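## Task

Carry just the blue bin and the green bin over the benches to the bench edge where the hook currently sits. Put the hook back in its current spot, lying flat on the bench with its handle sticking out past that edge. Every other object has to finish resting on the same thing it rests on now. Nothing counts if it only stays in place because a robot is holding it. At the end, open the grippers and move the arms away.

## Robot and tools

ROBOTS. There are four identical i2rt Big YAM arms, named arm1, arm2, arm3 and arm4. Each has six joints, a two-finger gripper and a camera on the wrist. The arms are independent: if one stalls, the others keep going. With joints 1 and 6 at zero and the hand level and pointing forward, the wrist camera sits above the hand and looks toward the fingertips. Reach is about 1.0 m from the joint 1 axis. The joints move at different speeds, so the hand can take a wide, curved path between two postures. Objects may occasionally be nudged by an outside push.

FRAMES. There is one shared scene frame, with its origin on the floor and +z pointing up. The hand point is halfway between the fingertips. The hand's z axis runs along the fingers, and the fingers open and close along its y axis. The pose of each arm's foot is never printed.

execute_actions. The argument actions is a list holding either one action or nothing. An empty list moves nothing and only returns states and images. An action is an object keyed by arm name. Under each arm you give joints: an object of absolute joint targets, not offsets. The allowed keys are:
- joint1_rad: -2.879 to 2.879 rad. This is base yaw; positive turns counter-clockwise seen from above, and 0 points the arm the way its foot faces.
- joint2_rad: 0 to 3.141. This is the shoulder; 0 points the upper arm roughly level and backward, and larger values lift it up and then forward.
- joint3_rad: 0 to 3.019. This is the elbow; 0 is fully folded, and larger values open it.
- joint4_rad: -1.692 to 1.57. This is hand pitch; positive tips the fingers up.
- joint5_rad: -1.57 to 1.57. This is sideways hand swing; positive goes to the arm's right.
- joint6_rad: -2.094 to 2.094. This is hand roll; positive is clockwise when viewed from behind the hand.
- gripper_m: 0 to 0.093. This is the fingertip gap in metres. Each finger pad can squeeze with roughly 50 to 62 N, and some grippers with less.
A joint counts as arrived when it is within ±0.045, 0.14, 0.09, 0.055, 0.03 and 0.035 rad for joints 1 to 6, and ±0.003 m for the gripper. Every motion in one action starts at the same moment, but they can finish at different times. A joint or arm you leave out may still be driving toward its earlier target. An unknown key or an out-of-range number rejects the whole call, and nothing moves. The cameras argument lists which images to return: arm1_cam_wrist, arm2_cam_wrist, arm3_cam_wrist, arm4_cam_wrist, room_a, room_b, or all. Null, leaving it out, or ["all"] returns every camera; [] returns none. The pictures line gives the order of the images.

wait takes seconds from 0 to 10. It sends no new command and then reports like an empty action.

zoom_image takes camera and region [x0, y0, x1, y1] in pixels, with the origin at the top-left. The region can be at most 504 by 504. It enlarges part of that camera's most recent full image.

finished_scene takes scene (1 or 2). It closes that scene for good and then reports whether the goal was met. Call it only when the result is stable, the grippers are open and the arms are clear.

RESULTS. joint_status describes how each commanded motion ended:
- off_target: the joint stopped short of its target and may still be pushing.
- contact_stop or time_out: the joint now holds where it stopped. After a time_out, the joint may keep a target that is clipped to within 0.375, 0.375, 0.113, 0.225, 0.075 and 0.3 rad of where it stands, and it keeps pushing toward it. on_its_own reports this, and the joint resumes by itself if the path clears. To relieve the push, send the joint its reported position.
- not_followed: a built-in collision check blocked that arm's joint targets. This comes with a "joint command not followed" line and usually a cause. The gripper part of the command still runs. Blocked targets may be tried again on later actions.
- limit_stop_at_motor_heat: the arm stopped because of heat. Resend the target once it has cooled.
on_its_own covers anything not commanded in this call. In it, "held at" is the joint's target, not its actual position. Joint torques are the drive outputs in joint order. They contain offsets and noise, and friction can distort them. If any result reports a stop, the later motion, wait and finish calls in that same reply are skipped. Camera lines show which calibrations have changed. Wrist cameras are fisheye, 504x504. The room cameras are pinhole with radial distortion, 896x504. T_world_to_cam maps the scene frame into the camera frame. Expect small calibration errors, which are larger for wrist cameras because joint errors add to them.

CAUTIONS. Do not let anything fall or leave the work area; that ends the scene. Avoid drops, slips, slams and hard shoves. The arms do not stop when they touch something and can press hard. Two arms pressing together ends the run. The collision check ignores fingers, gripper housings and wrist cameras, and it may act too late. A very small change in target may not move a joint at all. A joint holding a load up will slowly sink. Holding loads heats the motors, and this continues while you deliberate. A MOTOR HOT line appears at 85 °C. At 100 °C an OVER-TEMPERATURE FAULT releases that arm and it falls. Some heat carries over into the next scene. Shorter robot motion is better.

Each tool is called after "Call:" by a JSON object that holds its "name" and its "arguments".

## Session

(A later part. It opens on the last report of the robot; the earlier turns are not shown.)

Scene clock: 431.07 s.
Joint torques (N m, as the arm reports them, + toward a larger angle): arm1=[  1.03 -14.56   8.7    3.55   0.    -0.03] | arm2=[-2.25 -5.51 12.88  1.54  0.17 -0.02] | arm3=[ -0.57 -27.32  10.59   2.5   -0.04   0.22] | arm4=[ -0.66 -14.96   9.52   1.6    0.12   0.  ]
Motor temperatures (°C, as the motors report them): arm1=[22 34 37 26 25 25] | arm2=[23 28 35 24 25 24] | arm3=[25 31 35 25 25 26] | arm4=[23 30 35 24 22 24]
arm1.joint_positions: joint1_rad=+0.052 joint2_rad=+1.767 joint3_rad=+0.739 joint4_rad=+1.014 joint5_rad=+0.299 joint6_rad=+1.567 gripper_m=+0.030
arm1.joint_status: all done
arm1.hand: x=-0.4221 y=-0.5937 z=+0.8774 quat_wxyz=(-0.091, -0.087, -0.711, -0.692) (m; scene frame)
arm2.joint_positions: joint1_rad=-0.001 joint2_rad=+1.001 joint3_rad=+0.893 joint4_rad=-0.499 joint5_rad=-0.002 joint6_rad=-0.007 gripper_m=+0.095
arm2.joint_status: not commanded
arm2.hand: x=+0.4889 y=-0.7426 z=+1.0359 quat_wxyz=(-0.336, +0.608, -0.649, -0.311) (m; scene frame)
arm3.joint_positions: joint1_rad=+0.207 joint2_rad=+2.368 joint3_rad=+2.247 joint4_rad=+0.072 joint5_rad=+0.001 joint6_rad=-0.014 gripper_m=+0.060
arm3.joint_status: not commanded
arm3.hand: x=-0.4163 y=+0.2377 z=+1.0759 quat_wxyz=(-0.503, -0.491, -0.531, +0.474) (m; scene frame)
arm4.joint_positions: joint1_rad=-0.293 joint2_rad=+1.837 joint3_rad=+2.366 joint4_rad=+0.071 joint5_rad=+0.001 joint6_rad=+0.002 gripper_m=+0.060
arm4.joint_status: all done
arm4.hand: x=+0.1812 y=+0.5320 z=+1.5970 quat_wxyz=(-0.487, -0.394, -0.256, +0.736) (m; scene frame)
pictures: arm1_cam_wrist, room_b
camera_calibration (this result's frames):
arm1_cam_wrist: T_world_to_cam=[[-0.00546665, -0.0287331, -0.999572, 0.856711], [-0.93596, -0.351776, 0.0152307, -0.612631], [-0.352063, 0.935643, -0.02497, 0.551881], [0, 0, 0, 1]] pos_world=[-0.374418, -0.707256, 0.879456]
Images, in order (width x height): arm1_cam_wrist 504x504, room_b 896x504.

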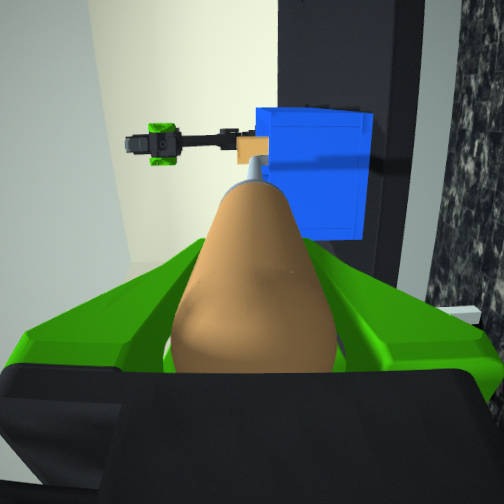

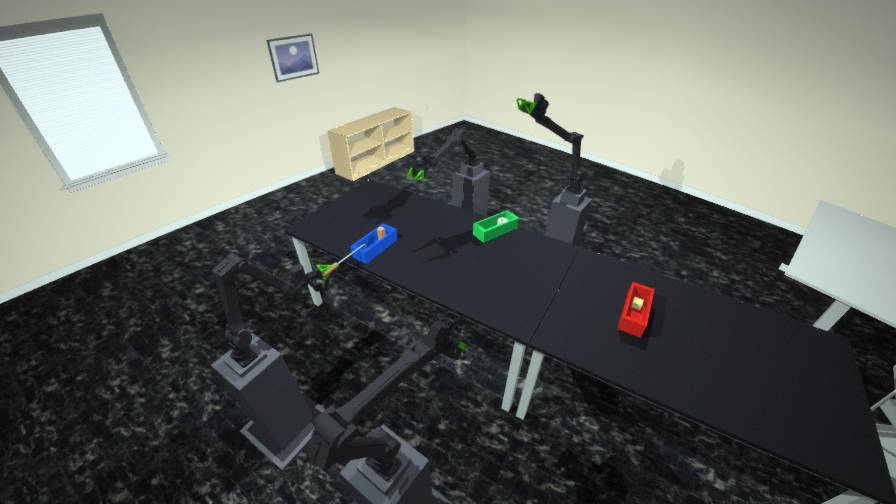

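Call:
{"name": "execute_actions", "arguments": {"actions": [{"arm1":{"joints":{"joint3_rad":1.0}},"arm4":{"joints":{"joint1_rad":-0.216,"joint3_rad":1.03,"joint5_rad":0.06}}}], "cameras": ["arm1_cam_wrist","arm4_cam_wrist","room_b"]}}

Scene clock: 435.97 s.
Joint torques (N m, as the arm reports them, + toward a larger angle): arm1=[  1.07 -15.38  12.8    2.99  -0.11  -0.01] | arm2=[-2.12 -5.27 13.01  1.49  0.14  0.  ] | arm3=[ -0.5  -27.32  10.59   2.49  -0.04   0.23] | arm4=[ -0.62 -14.54   6.78   1.89   0.32   0.03]
Motor temperatures (°C, as the motors report them): arm1=[22 34 37 26 25 25] | arm2=[23 28 35 24 25 24] | arm3=[25 31 35 25 25 26] | arm4=[23 29 35 24 22 24]
arm1.joint_positions: joint1_rad=+0.052 joint2_rad=+1.764 joint3_rad=+0.952 joint4_rad=+1.025 joint5_rad=+0.300 joint6_rad=+1.565 gripper_m=+0.030
arm1.joint_status: all done
arm1.hand: x=-0.4244 y=-0.5336 z=+0.9811 quat_wxyz=(-0.078, -0.101, -0.628, -0.768) (m; scene frame)
arm2.joint_positions: joint1_rad=-0.001 joint2_rad=+1.001 joint3_rad=+0.893 joint4_rad=-0.499 joint5_rad=-0.002 joint6_rad=-0.007 gripper_m=+0.095
arm2.joint_status: not commanded
arm2.hand: x=+0.4889 y=-0.7426 z=+1.0359 quat_wxyz=(-0.336, +0.608, -0.649, -0.311) (m; scene frame)
arm3.joint_positions: joint1_rad=+0.207 joint2_rad=+2.368 joint3_rad=+2.247 joint4_rad=+0.072 joint5_rad=+0.001 joint6_rad=-0.014 gripper_m=+0.060
arm3.joint_status: not commanded
arm3.hand: x=-0.4163 y=+0.2377 z=+1.0759 quat_wxyz=(-0.503, -0.491, -0.531, +0.474) (m; scene frame)
arm4.joint_positions: joint1_rad=-0.210 joint2_rad=+1.844 joint3_rad=+1.025 joint4_rad=+0.071 joint5_rad=+0.056 joint6_rad=+0.002 gripper_m=+0.060
arm4.joint_status: all done
arm4.hand: x=+0.2622 y=+0.6021 z=+0.8196 quat_wxyz=(-0.213, -0.752, -0.525, +0.336) (m; scene frame)
pictures: arm1_cam_wrist, arm4_cam_wrist, room_b
camera_calibration (this result's frames):
arm1_cam_wrist: T_world_to_cam=[[-0.0139469, 0.196613, -0.980382, 1.05991], [-0.936807, -0.345346, -0.0559313, -0.522329], [-0.349567, 0.917649, 0.189005, 0.278964], [0, 0, 0, 1]] pos_world=[-0.377023, -0.644768, 0.957177]
arm4_cam_wrist: T_world_to_cam=[[-0.936499, 0.349042, 0.033765, 0.00628737], [0.336449, 0.921486, -0.194074, -0.477495], [-0.098854, -0.17039, -0.980406, 1.05917], [0, 0, 0, 1]] pos_world=[0.271244, 0.618282, 0.945534]
Images, in order (width x height): arm1_cam_wrist 504x504, arm4_cam_wrist 504x504, room_b 896x504.

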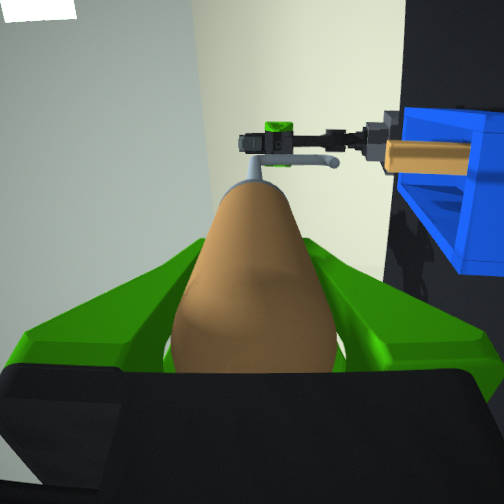

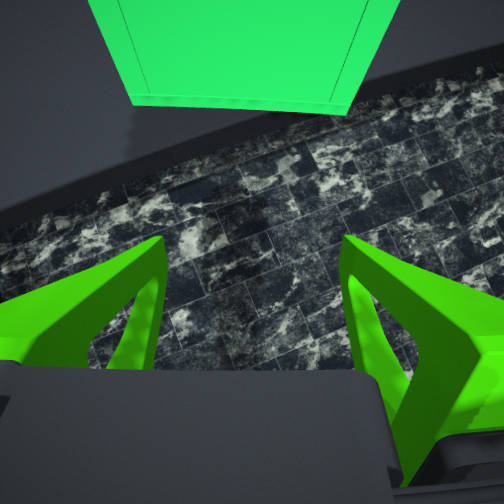

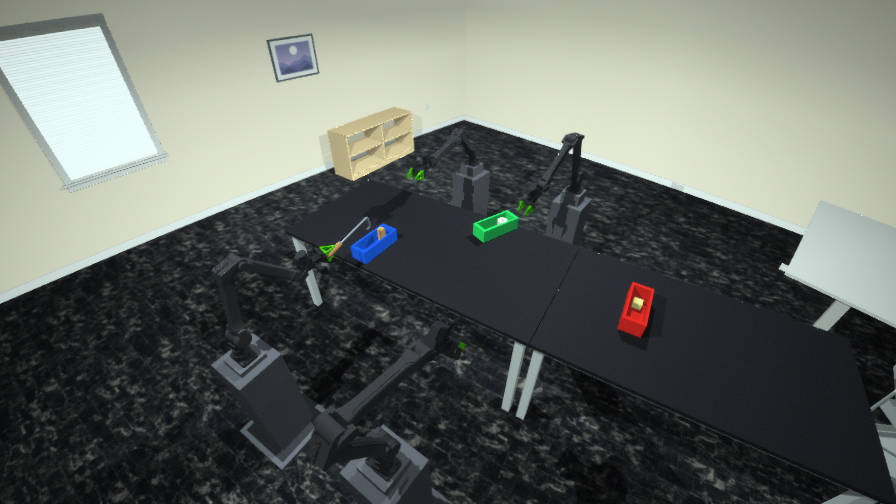

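Call:
{"name": "execute_actions", "arguments": {"actions": [{"arm1":{"joints":{"joint1_rad":-0.335,"joint2_rad":2.40,"joint3_rad":2.49,"joint4_rad":0.22,"joint5_rad":0.27}},"arm4":{"joints":{"joint1_rad":-0.225,"joint2_rad":2.29,"joint3_rad":1.73}}}], "cameras": ["arm4_cam_wrist","room_b"]}}

Scene clock: 449.63 s.
Joint torques (N m, as the arm reports them, + toward a larger angle): arm1=[  0.7  -27.7   18.1    2.83  -0.04   0.08] | arm2=[-2.05 -5.5  12.91  1.53  0.16  0.  ] | arm3=[ -0.54 -27.3   10.6    2.49  -0.04   0.23] | arm4=[ -1.58 -18.5   10.44   1.98   0.26  -0.07]
Motor temperatures (°C, as the motors report them): arm1=[22 34 39 26 25 25] | arm2=[23 28 35 24 25 24] | arm3=[25 31 35 25 25 26] | arm4=[23 29 34 24 22 24]
arm1.joint_positions: joint1_rad=-0.332 joint2_rad=+2.442 joint3_rad=+2.416 joint4_rad=+0.187 joint5_rad=+0.269 joint6_rad=+1.557 gripper_m=+0.030
arm1.joint_status: all done
arm1.hand: x=-0.0793 y=-0.2875 z=+1.0660 quat_wxyz=(-0.218, -0.204, -0.622, -0.724) (m; scene frame)
arm2.joint_positions: joint1_rad=-0.001 joint2_rad=+1.001 joint3_rad=+0.893 joint4_rad=-0.499 joint5_rad=-0.002 joint6_rad=-0.007 gripper_m=+0.095
arm2.joint_status: not commanded
arm2.hand: x=+0.4889 y=-0.7426 z=+1.0359 quat_wxyz=(-0.336, +0.608, -0.649, -0.311) (m; scene frame)
arm3.joint_positions: joint1_rad=+0.207 joint2_rad=+2.368 joint3_rad=+2.247 joint4_rad=+0.072 joint5_rad=+0.001 joint6_rad=-0.014 gripper_m=+0.060
arm3.joint_status: not commanded
arm3.hand: x=-0.4163 y=+0.2377 z=+1.0759 quat_wxyz=(-0.503, -0.491, -0.531, +0.474) (m; scene frame)
arm4.joint_positions: joint1_rad=-0.219 joint2_rad=+2.282 joint3_rad=+1.694 joint4_rad=+0.075 joint5_rad=+0.056 joint6_rad=+0.008 gripper_m=+0.060
arm4.joint_status: all done
arm4.hand: x=+0.1842 y=+0.3943 z=+0.8277 quat_wxyz=(-0.275, -0.715, -0.487, +0.420) (m; scene frame)
pictures: arm4_cam_wrist, room_b
camera_calibration (this result's frames):
arm4_cam_wrist: T_world_to_cam=[[-0.92943, 0.368467, 0.0197801, 0.00821523], [0.327256, 0.847872, -0.417153, -0.0427879], [-0.170478, -0.381241, -0.908621, 1.06097], [0, 0, 0, 1]] pos_world=[0.20251, 0.437737, 0.946009]
Images, in order (width x height): arm4_cam_wrist 504x504, room_b 896x504.

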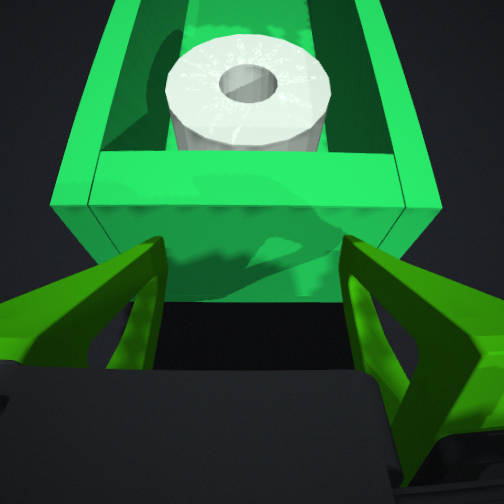

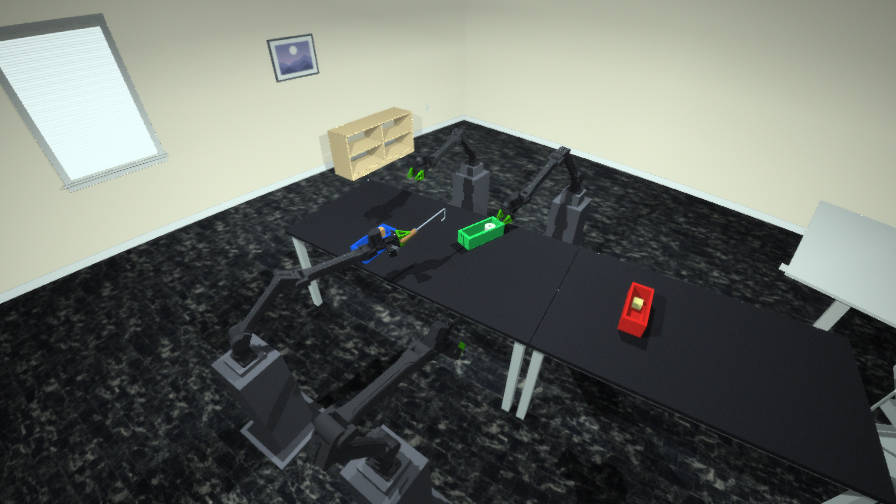

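Call:
{"name": "execute_actions", "arguments": {"actions": [{"arm4":{"joints":{"joint1_rad":-0.235,"joint2_rad":2.745,"joint3_rad":2.445}}}], "cameras": ["arm4_cam_wrist"]}}

Call:
{"name": "execute_actions", "arguments": {"actions": [{"arm4":{"joints":{"joint2_rad":3.04,"joint3_rad":2.96,"joint4_rad":0.03,"joint5_rad":0.03}}}], "cameras": ["arm1_cam_wrist","arm4_cam_wrist","room_b","room_a"]}}

Scene clock: 454.87 s.
Joint torques (N m, as the arm reports them, + toward a larger angle): arm1=[  0.69 -27.43  18.11   2.9   -0.04   0.06] | arm2=[-2.04 -5.38 12.9   1.54  0.16  0.  ] | arm3=[ -0.58 -27.38  10.58   2.49  -0.04   0.23] | arm4=[ -2.28 -23.56  11.79   1.96   0.29  -0.11]
Motor temperatures (°C, as the motors report them): arm1=[22 35 41 26 25 25] | arm2=[23 28 35 24 25 24] | arm3=[25 31 35 25 25 26] | arm4=[23 29 35 24 22 24]
arm1.joint_positions: joint1_rad=-0.332 joint2_rad=+2.442 joint3_rad=+2.416 joint4_rad=+0.187 joint5_rad=+0.269 joint6_rad=+1.557 gripper_m=+0.030
arm1.joint_status: not commanded
arm1.hand: x=-0.0793 y=-0.2875 z=+1.0660 quat_wxyz=(-0.218, -0.204, -0.622, -0.724) (m; scene frame)
arm2.joint_positions: joint1_rad=-0.001 joint2_rad=+1.001 joint3_rad=+0.893 joint4_rad=-0.499 joint5_rad=-0.002 joint6_rad=-0.007 gripper_m=+0.095
arm2.joint_status: not commanded
arm2.hand: x=+0.4889 y=-0.7426 z=+1.0359 quat_wxyz=(-0.336, +0.608, -0.649, -0.311) (m; scene frame)
arm3.joint_positions: joint1_rad=+0.207 joint2_rad=+2.368 joint3_rad=+2.247 joint4_rad=+0.072 joint5_rad=+0.001 joint6_rad=-0.014 gripper_m=+0.060
arm3.joint_status: not commanded
arm3.hand: x=-0.4163 y=+0.2377 z=+1.0759 quat_wxyz=(-0.503, -0.491, -0.531, +0.474) (m; scene frame)
arm4.joint_positions: joint1_rad=-0.229 joint2_rad=+2.738 joint3_rad=+2.402 joint4_rad=+0.079 joint5_rad=+0.056 joint6_rad=+0.009 gripper_m=+0.060
arm4.joint_status: all done
arm4.hand: x=+0.1286 y=+0.2629 z=+0.8142 quat_wxyz=(-0.336, -0.661, -0.439, +0.507) (m; scene frame)
pictures: arm4_cam_wrist
camera_calibration (this result's frames):
arm4_cam_wrist: T_world_to_cam=[[-0.923936, 0.382493, 0.00647961, 0.0115814], [0.292261, 0.716703, -0.633182, 0.296075], [-0.246832, -0.583126, -0.773975, 0.942366], [0, 0, 0, 1]] pos_world=[0.156775, 0.33289, 0.916763]
Images, in order (width x height): arm4_cam_wrist 504x504.

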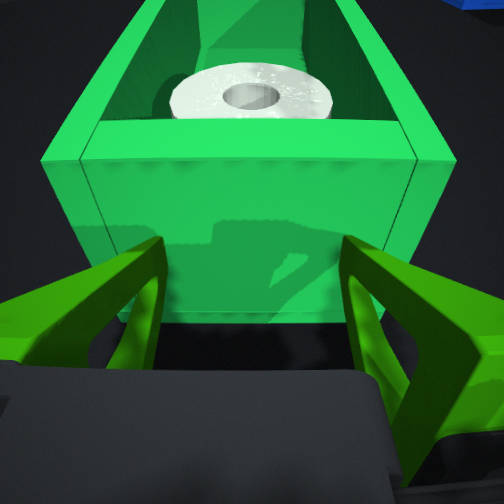

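Scene clock: 456.13 s.
Joint torques (N m, as the arm reports them, + toward a larger angle): arm1=[  0.81 -27.44  18.19   2.9   -0.04   0.06] | arm2=[-1.64 -5.73 12.79  1.6   0.17 -0.01] | arm3=[ -0.52 -27.36  10.57   2.5   -0.04   0.23] | arm4=[ -1.27 -23.23  12.27   1.94   0.08   0.02]
Motor temperatures (°C, as the motors report them): arm1=[22 35 42 26 25 25] | arm2=[23 28 35 24 25 24] | arm3=[25 31 35 25 25 26] | arm4=[23 29 35 24 22 24]
arm1.joint_positions: joint1_rad=-0.332 joint2_rad=+2.442 joint3_rad=+2.416 joint4_rad=+0.187 joint5_rad=+0.269 joint6_rad=+1.557 gripper_m=+0.030
arm1.joint_status: not commanded
arm1.hand: x=-0.0793 y=-0.2875 z=+1.0660 quat_wxyz=(-0.218, -0.204, -0.622, -0.724) (m; scene frame)
arm2.joint_positions: joint1_rad=-0.001 joint2_rad=+1.001 joint3_rad=+0.893 joint4_rad=-0.499 joint5_rad=-0.002 joint6_rad=-0.007 gripper_m=+0.095
arm2.joint_status: not commanded
arm2.hand: x=+0.4889 y=-0.7426 z=+1.0359 quat_wxyz=(-0.336, +0.608, -0.649, -0.311) (m; scene frame)
arm3.joint_positions: joint1_rad=+0.207 joint2_rad=+2.368 joint3_rad=+2.247 joint4_rad=+0.072 joint5_rad=+0.001 joint6_rad=-0.014 gripper_m=+0.060
arm3.joint_status: not commanded
arm3.hand: x=-0.4163 y=+0.2377 z=+1.0759 quat_wxyz=(-0.503, -0.491, -0.531, +0.474) (m; scene frame)
arm4.joint_positions: joint1_rad=-0.229 joint2_rad=+3.032 joint3_rad=+2.915 joint4_rad=+0.040 joint5_rad=+0.034 joint6_rad=+0.007 gripper_m=+0.060
arm4.joint_status: all done
arm4.hand: x=+0.1203 y=+0.2284 z=+0.8265 quat_wxyz=(-0.383, -0.610, -0.411, +0.558) (m; scene frame)
pictures: arm1_cam_wrist, arm4_cam_wrist, room_a, room_b
camera_calibration (this result's frames):
arm1_cam_wrist: T_world_to_cam=[[0.0541469, 0.133115, -0.98962, 1.09649], [-0.998485, -0.00248261, -0.0549658, -0.0166138], [-0.00977361, 0.991098, 0.132779, 0.265698], [0, 0, 0, 1]] pos_world=[-0.0733634, -0.409334, 1.04892]
arm4_cam_wrist: T_world_to_cam=[[-0.931908, 0.362688, -0.00234116, 0.0298497], [0.236771, 0.603456, -0.761433, 0.469494], [-0.27475, -0.71014, -0.648239, 0.858162], [0, 0, 0, 1]] pos_world=[0.152434, 0.31527, 0.913852]
Images, in order (width x height): arm1_cam_wrist 504x504, arm4_cam_wrist 504x504, room_a 896x504, room_b 896x504.

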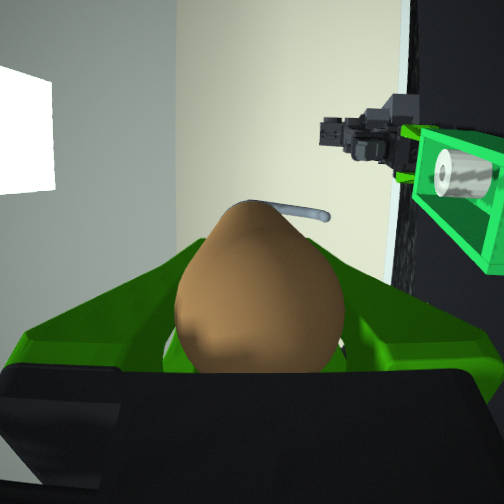

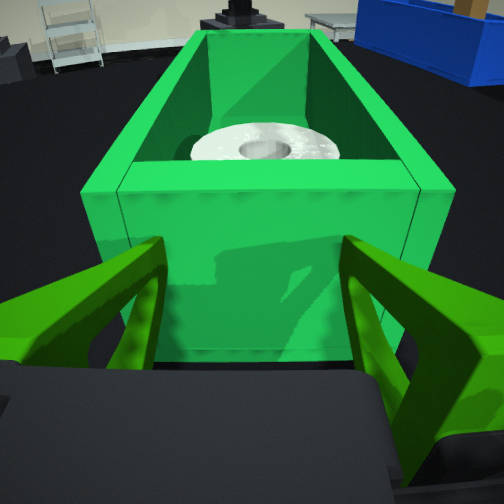

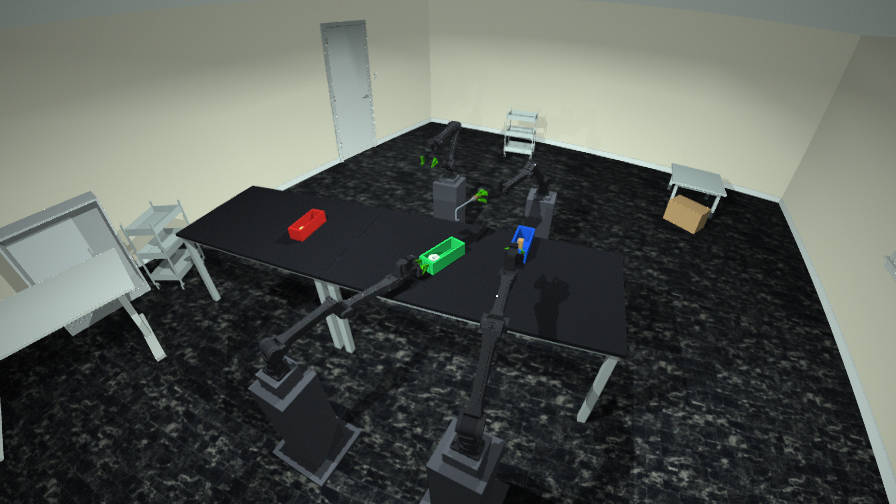

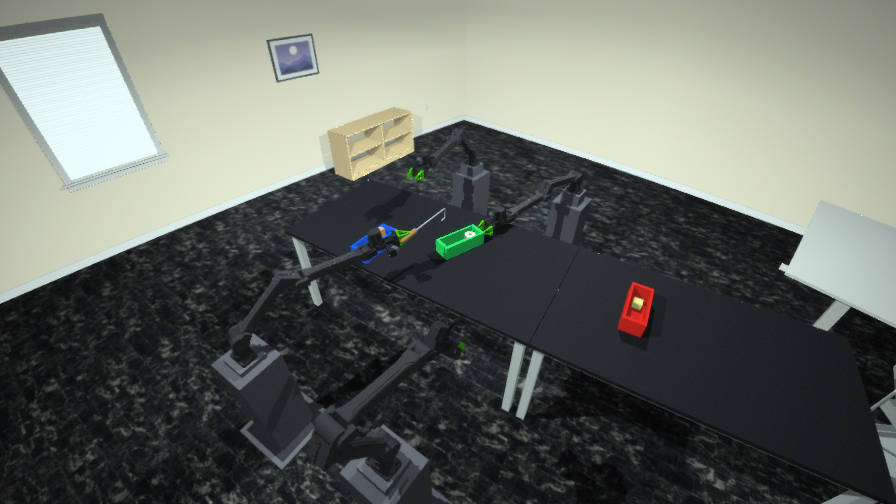

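Call:
{"name": "execute_actions", "arguments": {"actions": [{"arm1":{"joints":{"joint1_rad":-0.372,"joint2_rad":2.54}},"arm4":{"joints":{"joint2_rad":2.78}},"arm3":{"joints":{"joint1_rad":0.0,"joint2_rad":1.0,"joint3_rad":0.9,"joint4_rad":-0.3}}}], "cameras": ["arm1_cam_wrist","arm4_cam_wrist","room_b"]}}

Scene clock: 470.17 s.
Joint torques (N m, as the arm reports them, + toward a larger angle): arm1=[  1.79 -28.89  17.79   2.15  -0.19  -0.07] | arm2=[-2.21 -5.36 12.84  1.49  0.16  0.01] | arm3=[ 0.17 -7.41  9.52  2.27 -0.01  0.22] | arm4=[ -1.9  -23.2    9.32   1.92   0.08   0.  ]
Motor temperatures (°C, as the motors report them): arm1=[22 37 45 26 25 25] | arm2=[23 28 35 24 25 24] | arm3=[25 31 35 25 25 26] | arm4=[23 30 37 24 22 24]
arm1.joint_positions: joint1_rad=-0.379 joint2_rad=+2.587 joint3_rad=+2.419 joint4_rad=+0.208 joint5_rad=+0.272 joint6_rad=+1.571 gripper_m=+0.030
arm1.joint_status: all done
arm1.hand: x=-0.0285 y=-0.2874 z=+0.9331 quat_wxyz=(-0.229, -0.227, -0.659, -0.679) (m; scene frame)
arm2.joint_positions: joint1_rad=-0.001 joint2_rad=+1.001 joint3_rad=+0.893 joint4_rad=-0.499 joint5_rad=-0.002 joint6_rad=-0.007 gripper_m=+0.095
arm2.joint_status: not commanded
arm2.hand: x=+0.4889 y=-0.7426 z=+1.0359 quat_wxyz=(-0.336, +0.608, -0.649, -0.311) (m; scene frame)
arm3.joint_positions: joint1_rad=+0.002 joint2_rad=+1.010 joint3_rad=+0.894 joint4_rad=-0.293 joint5_rad=+0.000 joint6_rad=-0.013 gripper_m=+0.060
arm3.joint_status: all done
arm3.hand: x=-0.5485 y=+0.7224 z=+1.1311 quat_wxyz=(-0.360, -0.627, -0.552, +0.415) (m; scene frame)
arm4.joint_positions: joint1_rad=-0.229 joint2_rad=+2.766 joint3_rad=+2.953 joint4_rad=+0.032 joint5_rad=+0.034 joint6_rad=+0.007 gripper_m=+0.060
arm4.joint_status: all done
arm4.hand: x=+0.1235 y=+0.2419 z=+1.1161 quat_wxyz=(-0.443, -0.523, -0.348, +0.639) (m; scene frame)
pictures: arm1_cam_wrist, arm4_cam_wrist, room_b
camera_calibration (this result's frames):
arm1_cam_wrist: T_world_to_cam=[[0.0044926, 0.0272672, -0.999618, 0.93969], [-0.999004, 0.0445016, -0.00327594, -0.00799039], [0.0443953, 0.998637, 0.02744, 0.385755], [0, 0, 0, 1]] pos_world=[-0.0293298, -0.410496, 0.92872]
arm4_cam_wrist: T_world_to_cam=[[-0.932013, 0.36226, -0.010935, 0.0383394], [0.1538, 0.368011, -0.917013, 0.921991], [-0.328173, -0.85635, -0.398706, 0.81981], [0, 0, 0, 1]] pos_world=[0.162971, 0.348853, 1.17276]
Images, in order (width x height): arm1_cam_wrist 504x504, arm4_cam_wrist 504x504, room_b 896x504.

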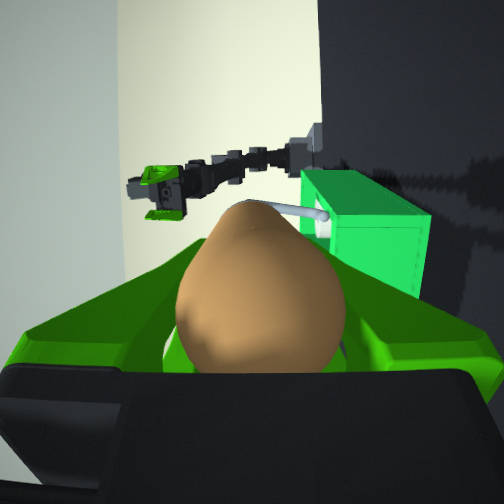

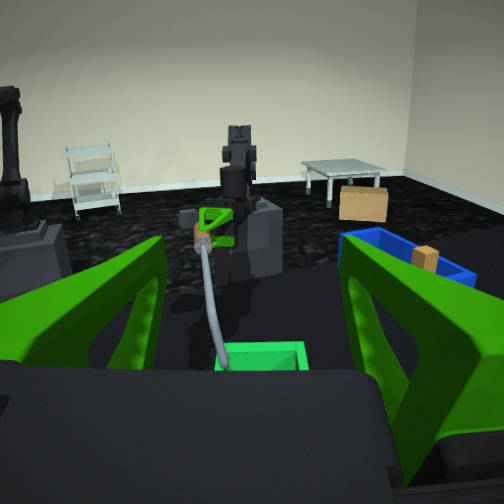

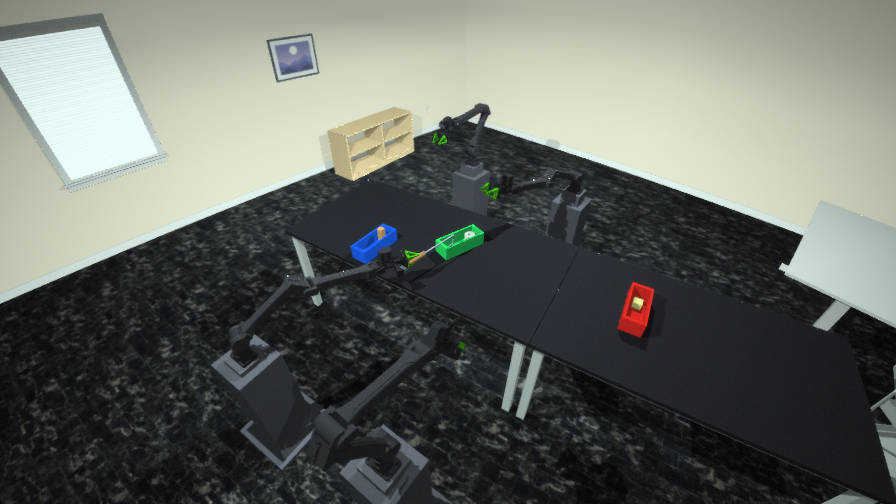

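Call:
{"name": "execute_actions", "arguments": {"actions": []}}

Scene clock: 480.17 s.
Joint torques (N m, as the arm reports them, + toward a larger angle): arm1=[  1.54 -28.67  17.78   2.19  -0.2   -0.08] | arm2=[-1.81 -5.56 12.85  1.54  0.15 -0.01] | arm3=[ 0.18 -7.68  9.5   2.28 -0.01  0.22] | arm4=[ -1.54 -22.7    9.37   2.01   0.08  -0.03]
Motor temperatures (°C, as the motors report them): arm1=[22 39 46 26 25 25] | arm2=[23 28 35 24 25 24] | arm3=[25 30 35 25 25 26] | arm4=[23 31 36 24 22 24]
arm1.joint_positions: joint1_rad=-0.379 joint2_rad=+2.587 joint3_rad=+2.419 joint4_rad=+0.208 joint5_rad=+0.272 joint6_rad=+1.571 gripper_m=+0.030
arm1.joint_status: all done
arm1.hand: x=-0.0285 y=-0.2874 z=+0.9331 quat_wxyz=(-0.229, -0.227, -0.659, -0.679) (m; scene frame)
arm2.joint_positions: joint1_rad=-0.001 joint2_rad=+1.001 joint3_rad=+0.893 joint4_rad=-0.499 joint5_rad=-0.002 joint6_rad=-0.007 gripper_m=+0.095
arm2.joint_status: not commanded
arm2.hand: x=+0.4889 y=-0.7426 z=+1.0359 quat_wxyz=(-0.336, +0.608, -0.649, -0.311) (m; scene frame)
arm3.joint_positions: joint1_rad=+0.002 joint2_rad=+1.010 joint3_rad=+0.894 joint4_rad=-0.293 joint5_rad=+0.000 joint6_rad=-0.013 gripper_m=+0.060
arm3.joint_status: all done
arm3.hand: x=-0.5485 y=+0.7224 z=+1.1311 quat_wxyz=(-0.360, -0.627, -0.552, +0.415) (m; scene frame)
arm4.joint_positions: joint1_rad=-0.229 joint2_rad=+2.766 joint3_rad=+2.953 joint4_rad=+0.032 joint5_rad=+0.034 joint6_rad=+0.007 gripper_m=+0.060
arm4.joint_status: all done
arm4.hand: x=+0.1235 y=+0.2419 z=+1.1161 quat_wxyz=(-0.443, -0.523, -0.348, +0.639) (m; scene frame)
pictures: arm1_cam_wrist, arm2_cam_wrist, arm3_cam_wrist, arm4_cam_wrist, room_a, room_b
camera_calibration (this result's frames):
arm1_cam_wrist: T_world_to_cam=[[0.0044926, 0.0272672, -0.999618, 0.93969], [-0.999004, 0.0445016, -0.00327594, -0.00799039], [0.0443953, 0.998637, 0.02744, 0.385755], [0, 0, 0, 1]] pos_world=[-0.0293298, -0.410496, 0.92872]
arm2_cam_wrist: T_world_to_cam=[[0.996893, -0.0787599, -0.000899916, -0.541567], [-0.0748046, -0.943129, -0.323901, -0.323314], [0.0246617, 0.322962, -0.94609, 1.32985], [0, 0, 0, 1]] pos_world=[0.482903, -0.777071, 1.15295]
arm3_cam_wrist: T_world_to_cam=[[-0.991667, 0.128776, -0.00360518, -0.631376], [0.112098, 0.848771, -0.516741, 0.038017], [-0.0634838, -0.512839, -0.856134, 1.42747], [0, 0, 0, 1]] pos_world=[-0.539755, 0.781103, 1.23948]
arm4_cam_wrist: T_world_to_cam=[[-0.932013, 0.36226, -0.010935, 0.0383394], [0.1538, 0.368011, -0.917013, 0.921991], [-0.328173, -0.85635, -0.398706, 0.81981], [0, 0, 0, 1]] pos_world=[0.162971, 0.348853, 1.17276]
Images, in order (width x height): arm1_cam_wrist 504x504, arm2_cam_wrist 504x504, arm3_cam_wrist 504x504, arm4_cam_wrist 504x504, room_a 896x504, room_b 896x504.

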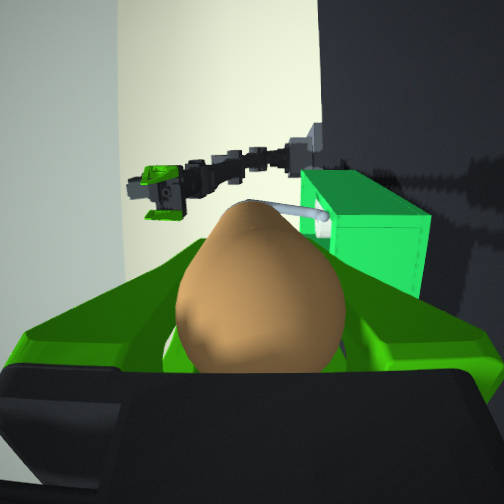

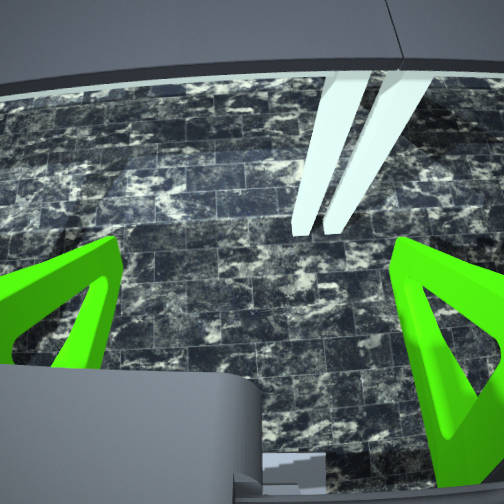

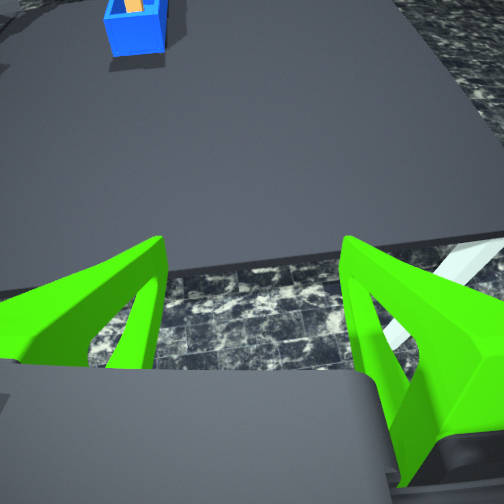

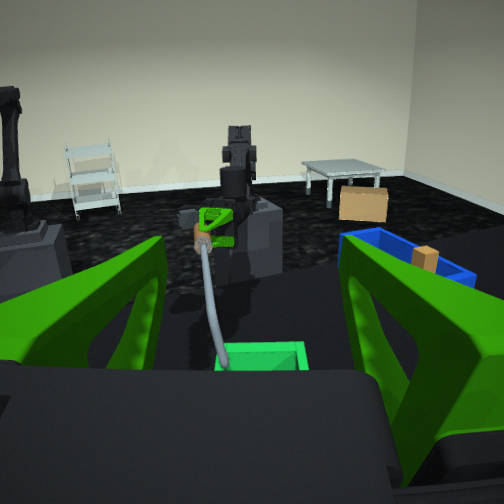

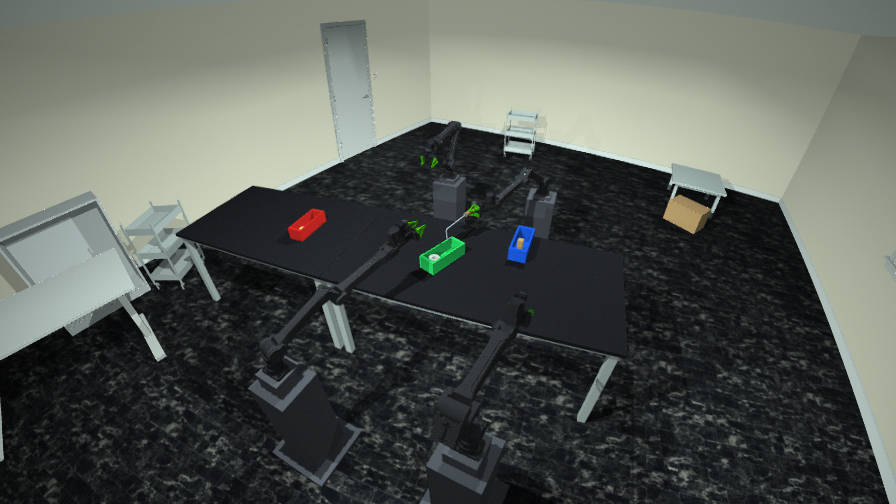

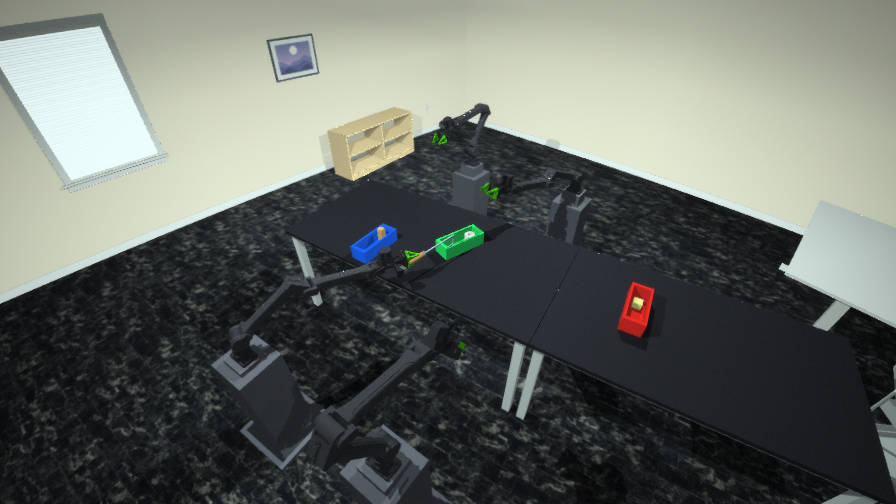

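Call:
{"name": "execute_actions", "arguments": {"actions": [{"arm1": {"joints": {"joint1_rad": -0.33}}}], "cameras": ["arm1_cam_wrist", "arm4_cam_wrist", "room_b"]}}

Scene clock: 484.27 s.
Joint torques (N m, as the arm reports them, + toward a larger angle): arm1=[  0.47 -28.65  17.7    2.58  -0.03   0.05] | arm2=[-2.04 -5.52 12.88  1.55  0.18  0.02] | arm3=[ 0.12 -7.62  9.52  2.26 -0.02  0.22] | arm4=[ -1.04 -22.85   9.34   1.94   0.07  -0.07]
Motor temperatures (°C, as the motors report them): arm1=[22 39 46 26 25 25] | arm2=[23 28 35 24 25 24] | arm3=[25 29 35 25 25 26] | arm4=[23 31 36 24 22 24]
arm1.joint_positions: joint1_rad=-0.326 joint2_rad=+2.587 joint3_rad=+2.419 joint4_rad=+0.196 joint5_rad=+0.269 joint6_rad=+1.558 gripper_m=+0.030
arm1.joint_status: all done
arm1.hand: x=-0.0776 y=-0.2661 z=+0.9300 quat_wxyz=(-0.214, -0.204, -0.671, -0.680) (m; scene frame)
arm2.joint_positions: joint1_rad=-0.001 joint2_rad=+1.001 joint3_rad=+0.893 joint4_rad=-0.499 joint5_rad=-0.002 joint6_rad=-0.007 gripper_m=+0.095
arm2.joint_status: not commanded
arm2.hand: x=+0.4889 y=-0.7426 z=+1.0359 quat_wxyz=(-0.336, +0.608, -0.649, -0.311) (m; scene frame)
arm3.joint_positions: joint1_rad=+0.002 joint2_rad=+1.010 joint3_rad=+0.894 joint4_rad=-0.293 joint5_rad=+0.000 joint6_rad=-0.013 gripper_m=+0.060
arm3.joint_status: not commanded
arm3.hand: x=-0.5485 y=+0.7224 z=+1.1311 quat_wxyz=(-0.360, -0.627, -0.552, +0.415) (m; scene frame)
arm4.joint_positions: joint1_rad=-0.229 joint2_rad=+2.766 joint3_rad=+2.953 joint4_rad=+0.032 joint5_rad=+0.034 joint6_rad=+0.007 gripper_m=+0.060
arm4.joint_status: not commanded
arm4.hand: x=+0.1235 y=+0.2419 z=+1.1161 quat_wxyz=(-0.443, -0.523, -0.348, +0.639) (m; scene frame)
pictures: arm1_cam_wrist, arm4_cam_wrist, room_b
camera_calibration (this result's frames):
arm1_cam_wrist: T_world_to_cam=[[0.00919632, 0.00867203, -0.99992, 0.931991], [-0.999883, -0.0121252, -0.00930114, -0.0675173], [-0.0122049, 0.999889, 0.00855951, 0.380286], [0, 0, 0, 1]] pos_world=[-0.0714389, -0.389145, 0.928034]
arm4_cam_wrist: T_world_to_cam=[[-0.932013, 0.36226, -0.010935, 0.0383394], [0.1538, 0.368011, -0.917013, 0.921991], [-0.328173, -0.85635, -0.398706, 0.81981], [0, 0, 0, 1]] pos_world=[0.162971, 0.348853, 1.17276]
Images, in order (width x height): arm1_cam_wrist 504x504, arm4_cam_wrist 504x504, room_b 896x504.

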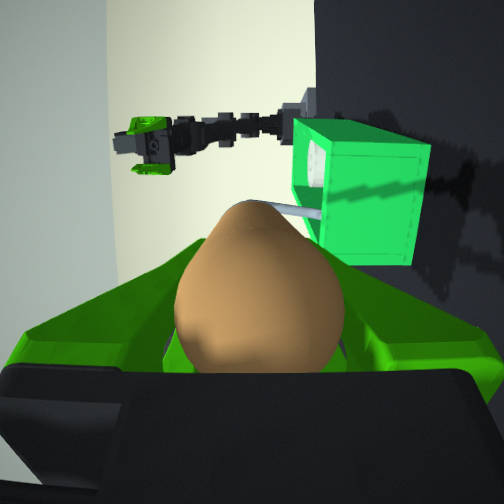

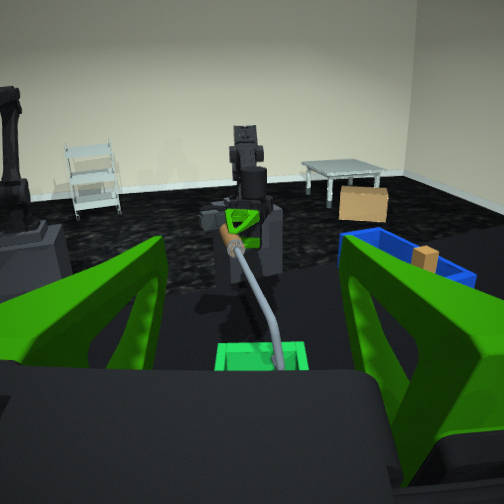

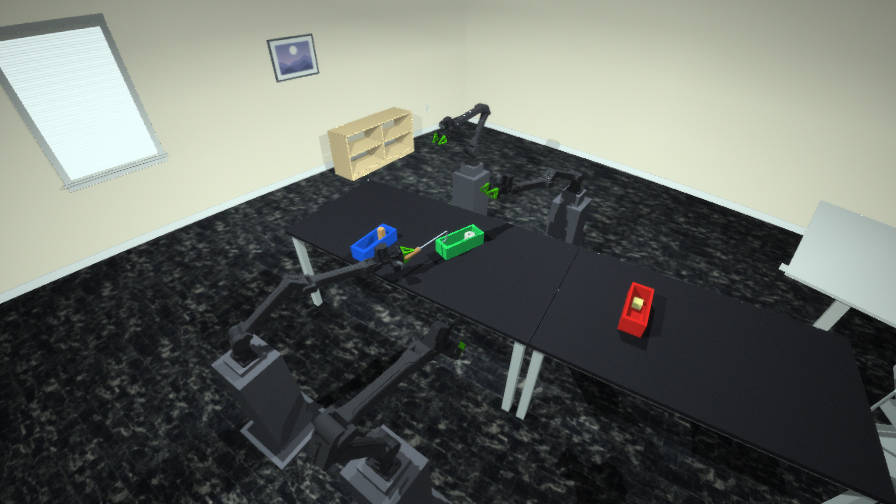

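Call:
{"name": "execute_actions", "arguments": {"actions": [{"arm1": {"joints": {"joint2_rad": 2.6}}}], "cameras": ["arm1_cam_wrist", "arm4_cam_wrist", "room_b"]}}

Scene clock: 487.50 s.
Joint torques (N m, as the arm reports them, + toward a larger angle): arm1=[  0.61 -27.44  17.76   2.66   0.     0.06] | arm2=[-2.32 -5.46 12.85  1.49  0.17 -0.01] | arm3=[ 0.11 -7.62  9.52  2.27 -0.01  0.22] | arm4=[ -1.91 -22.86   9.52   2.     0.02  -0.01]
Motor temperatures (°C, as the motors report them): arm1=[22 39 46 26 25 25] | arm2=[23 28 35 24 25 24] | arm3=[25 29 35 25 25 26] | arm4=[23 31 36 24 22 24]
arm1.joint_positions: joint1_rad=-0.326 joint2_rad=+2.631 joint3_rad=+2.419 joint4_rad=+0.194 joint5_rad=+0.269 joint6_rad=+1.557 gripper_m=+0.030
arm1.joint_status: all done
arm1.hand: x=-0.0768 y=-0.2640 z=+0.8869 quat_wxyz=(-0.214, -0.204, -0.687, -0.664) (m; scene frame)
arm2.joint_positions: joint1_rad=-0.001 joint2_rad=+1.001 joint3_rad=+0.893 joint4_rad=-0.499 joint5_rad=-0.002 joint6_rad=-0.007 gripper_m=+0.095
arm2.joint_status: not commanded
arm2.hand: x=+0.4889 y=-0.7426 z=+1.0359 quat_wxyz=(-0.336, +0.608, -0.649, -0.311) (m; scene frame)
arm3.joint_positions: joint1_rad=+0.002 joint2_rad=+1.010 joint3_rad=+0.894 joint4_rad=-0.293 joint5_rad=+0.000 joint6_rad=-0.013 gripper_m=+0.060
arm3.joint_status: not commanded
arm3.hand: x=-0.5485 y=+0.7224 z=+1.1311 quat_wxyz=(-0.360, -0.627, -0.552, +0.415) (m; scene frame)
arm4.joint_positions: joint1_rad=-0.229 joint2_rad=+2.766 joint3_rad=+2.953 joint4_rad=+0.032 joint5_rad=+0.034 joint6_rad=+0.007 gripper_m=+0.060
arm4.joint_status: not commanded
arm4.hand: x=+0.1235 y=+0.2419 z=+1.1161 quat_wxyz=(-0.443, -0.523, -0.348, +0.639) (m; scene frame)
pictures: arm1_cam_wrist, arm4_cam_wrist, room_b
camera_calibration (this result's frames):
arm1_cam_wrist: T_world_to_cam=[[-0.00483262, -0.0343117, -0.999399, 0.875983], [-0.999912, -0.0121526, 0.00525233, -0.0800109], [-0.0123255, 0.999337, -0.03425, 0.416347], [0, 0, 0, 1]] pos_world=[-0.0706389, -0.386987, 0.890137]
arm4_cam_wrist: T_world_to_cam=[[-0.932013, 0.36226, -0.010935, 0.0383394], [0.1538, 0.368011, -0.917013, 0.921991], [-0.328173, -0.85635, -0.398706, 0.81981], [0, 0, 0, 1]] pos_world=[0.162971, 0.348853, 1.17276]
Images, in order (width x height): arm1_cam_wrist 504x504, arm4_cam_wrist 504x504, room_b 896x504.

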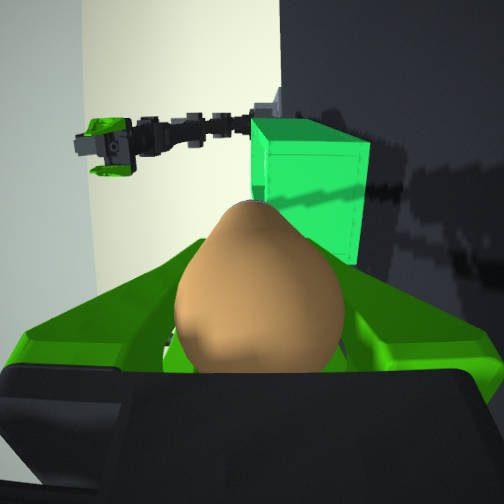

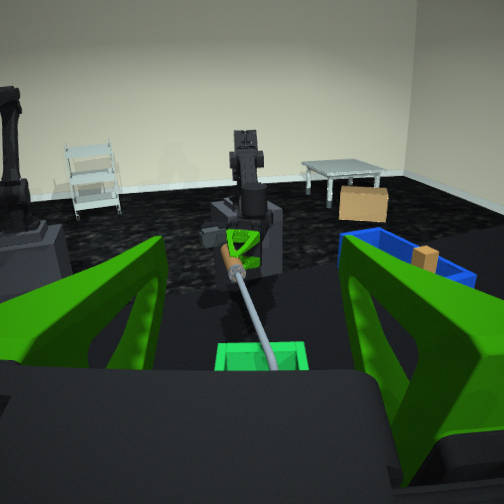

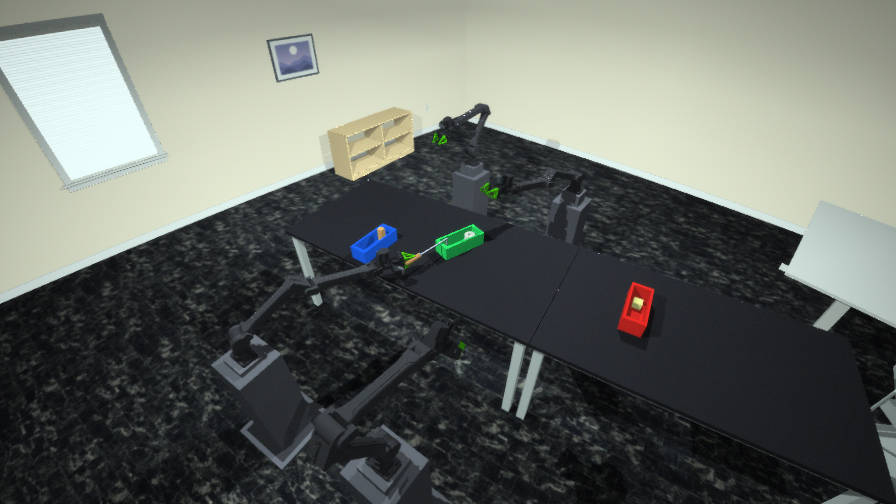

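Call:
{"name": "execute_actions", "arguments": {"actions": [{"arm1": {"joints": {"joint2_rad": 2.17, "joint3_rad": 1.6, "joint4_rad": 0.67}}, "arm4": {"joints": {"joint2_rad": 2.2, "joint3_rad": 2.3, "joint4_rad": -0.4}}}], "cameras": ["arm1_cam_wrist", "arm4_cam_wrist", "room_b", "room_a"]}}

Scene clock: 496.23 s.
Joint torques (N m, as the arm reports them, + toward a larger angle): arm1=[  0.88 -24.51  13.26   2.94  -0.07   0.03] | arm2=[-2.13 -5.61 12.89  1.66  0.19 -0.03] | arm3=[ 0.12 -7.64  9.52  2.27 -0.01  0.22] | arm4=[ -1.89 -19.39   9.55   1.78   0.06  -0.05]
Motor temperatures (°C, as the motors report them): arm1=[22 40 46 26 25 25] | arm2=[23 28 35 24 25 24] | arm3=[25 28 35 25 25 26] | arm4=[23 31 36 24 22 24]
arm1.joint_positions: joint1_rad=-0.327 joint2_rad=+2.225 joint3_rad=+1.556 joint4_rad=+0.636 joint5_rad=+0.270 joint6_rad=+1.560 gripper_m=+0.030
arm1.joint_status: all done
arm1.hand: x=-0.1259 y=-0.4094 z=+0.8620 quat_wxyz=(-0.214, -0.206, -0.692, -0.658) (m; scene frame)
arm2.joint_positions: joint1_rad=-0.001 joint2_rad=+1.001 joint3_rad=+0.893 joint4_rad=-0.499 joint5_rad=-0.002 joint6_rad=-0.007 gripper_m=+0.095
arm2.joint_status: not commanded
arm2.hand: x=+0.4889 y=-0.7426 z=+1.0359 quat_wxyz=(-0.336, +0.608, -0.649, -0.311) (m; scene frame)
arm3.joint_positions: joint1_rad=+0.002 joint2_rad=+1.010 joint3_rad=+0.894 joint4_rad=-0.293 joint5_rad=+0.000 joint6_rad=-0.013 gripper_m=+0.060
arm3.joint_status: not commanded
arm3.hand: x=-0.5485 y=+0.7224 z=+1.1311 quat_wxyz=(-0.360, -0.627, -0.552, +0.415) (m; scene frame)
arm4.joint_positions: joint1_rad=-0.229 joint2_rad=+2.188 joint3_rad=+2.296 joint4_rad=-0.388 joint5_rad=+0.034 joint6_rad=+0.007 gripper_m=+0.060
arm4.joint_status: all done
arm4.hand: x=+0.1575 y=+0.3379 z=+1.1599 quat_wxyz=(-0.337, -0.663, -0.450, +0.495) (m; scene frame)
pictures: arm1_cam_wrist, arm4_cam_wrist, room_a, room_b
camera_calibration (this result's frames):
arm1_cam_wrist: T_world_to_cam=[[-0.0117266, -0.0474288, -0.998806, 0.839085], [-0.999883, -0.00926907, 0.0121794, -0.135466], [-0.00983565, 0.998832, -0.0473146, 0.571577], [0, 0, 0, 1]] pos_world=[-0.119989, -0.532368, 0.866777]
arm4_cam_wrist: T_world_to_cam=[[-0.932329, 0.361596, 0.00347942, 0.0192257], [0.283158, 0.736003, -0.614915, 0.426471], [-0.224912, -0.572318, -0.788585, 1.27066], [0, 0, 0, 1]] pos_world=[0.182952, 0.406385, 1.2642]
Images, in order (width x height): arm1_cam_wrist 504x504, arm4_cam_wrist 504x504, room_a 896x504, room_b 896x504.

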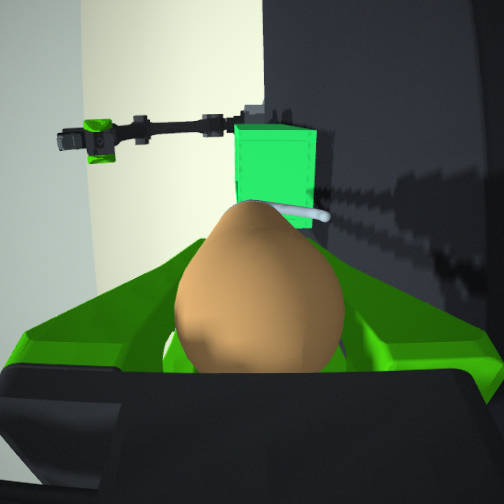

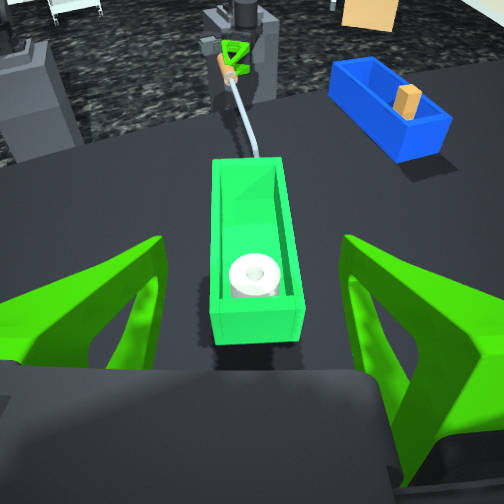

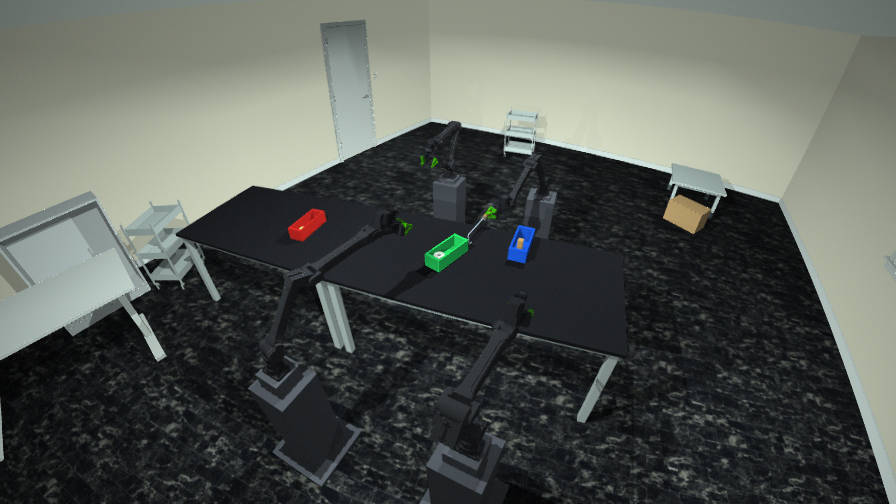

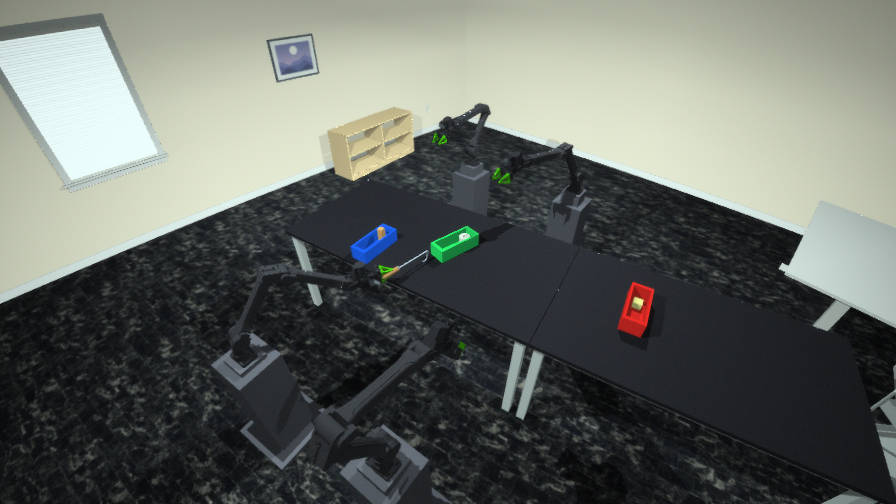

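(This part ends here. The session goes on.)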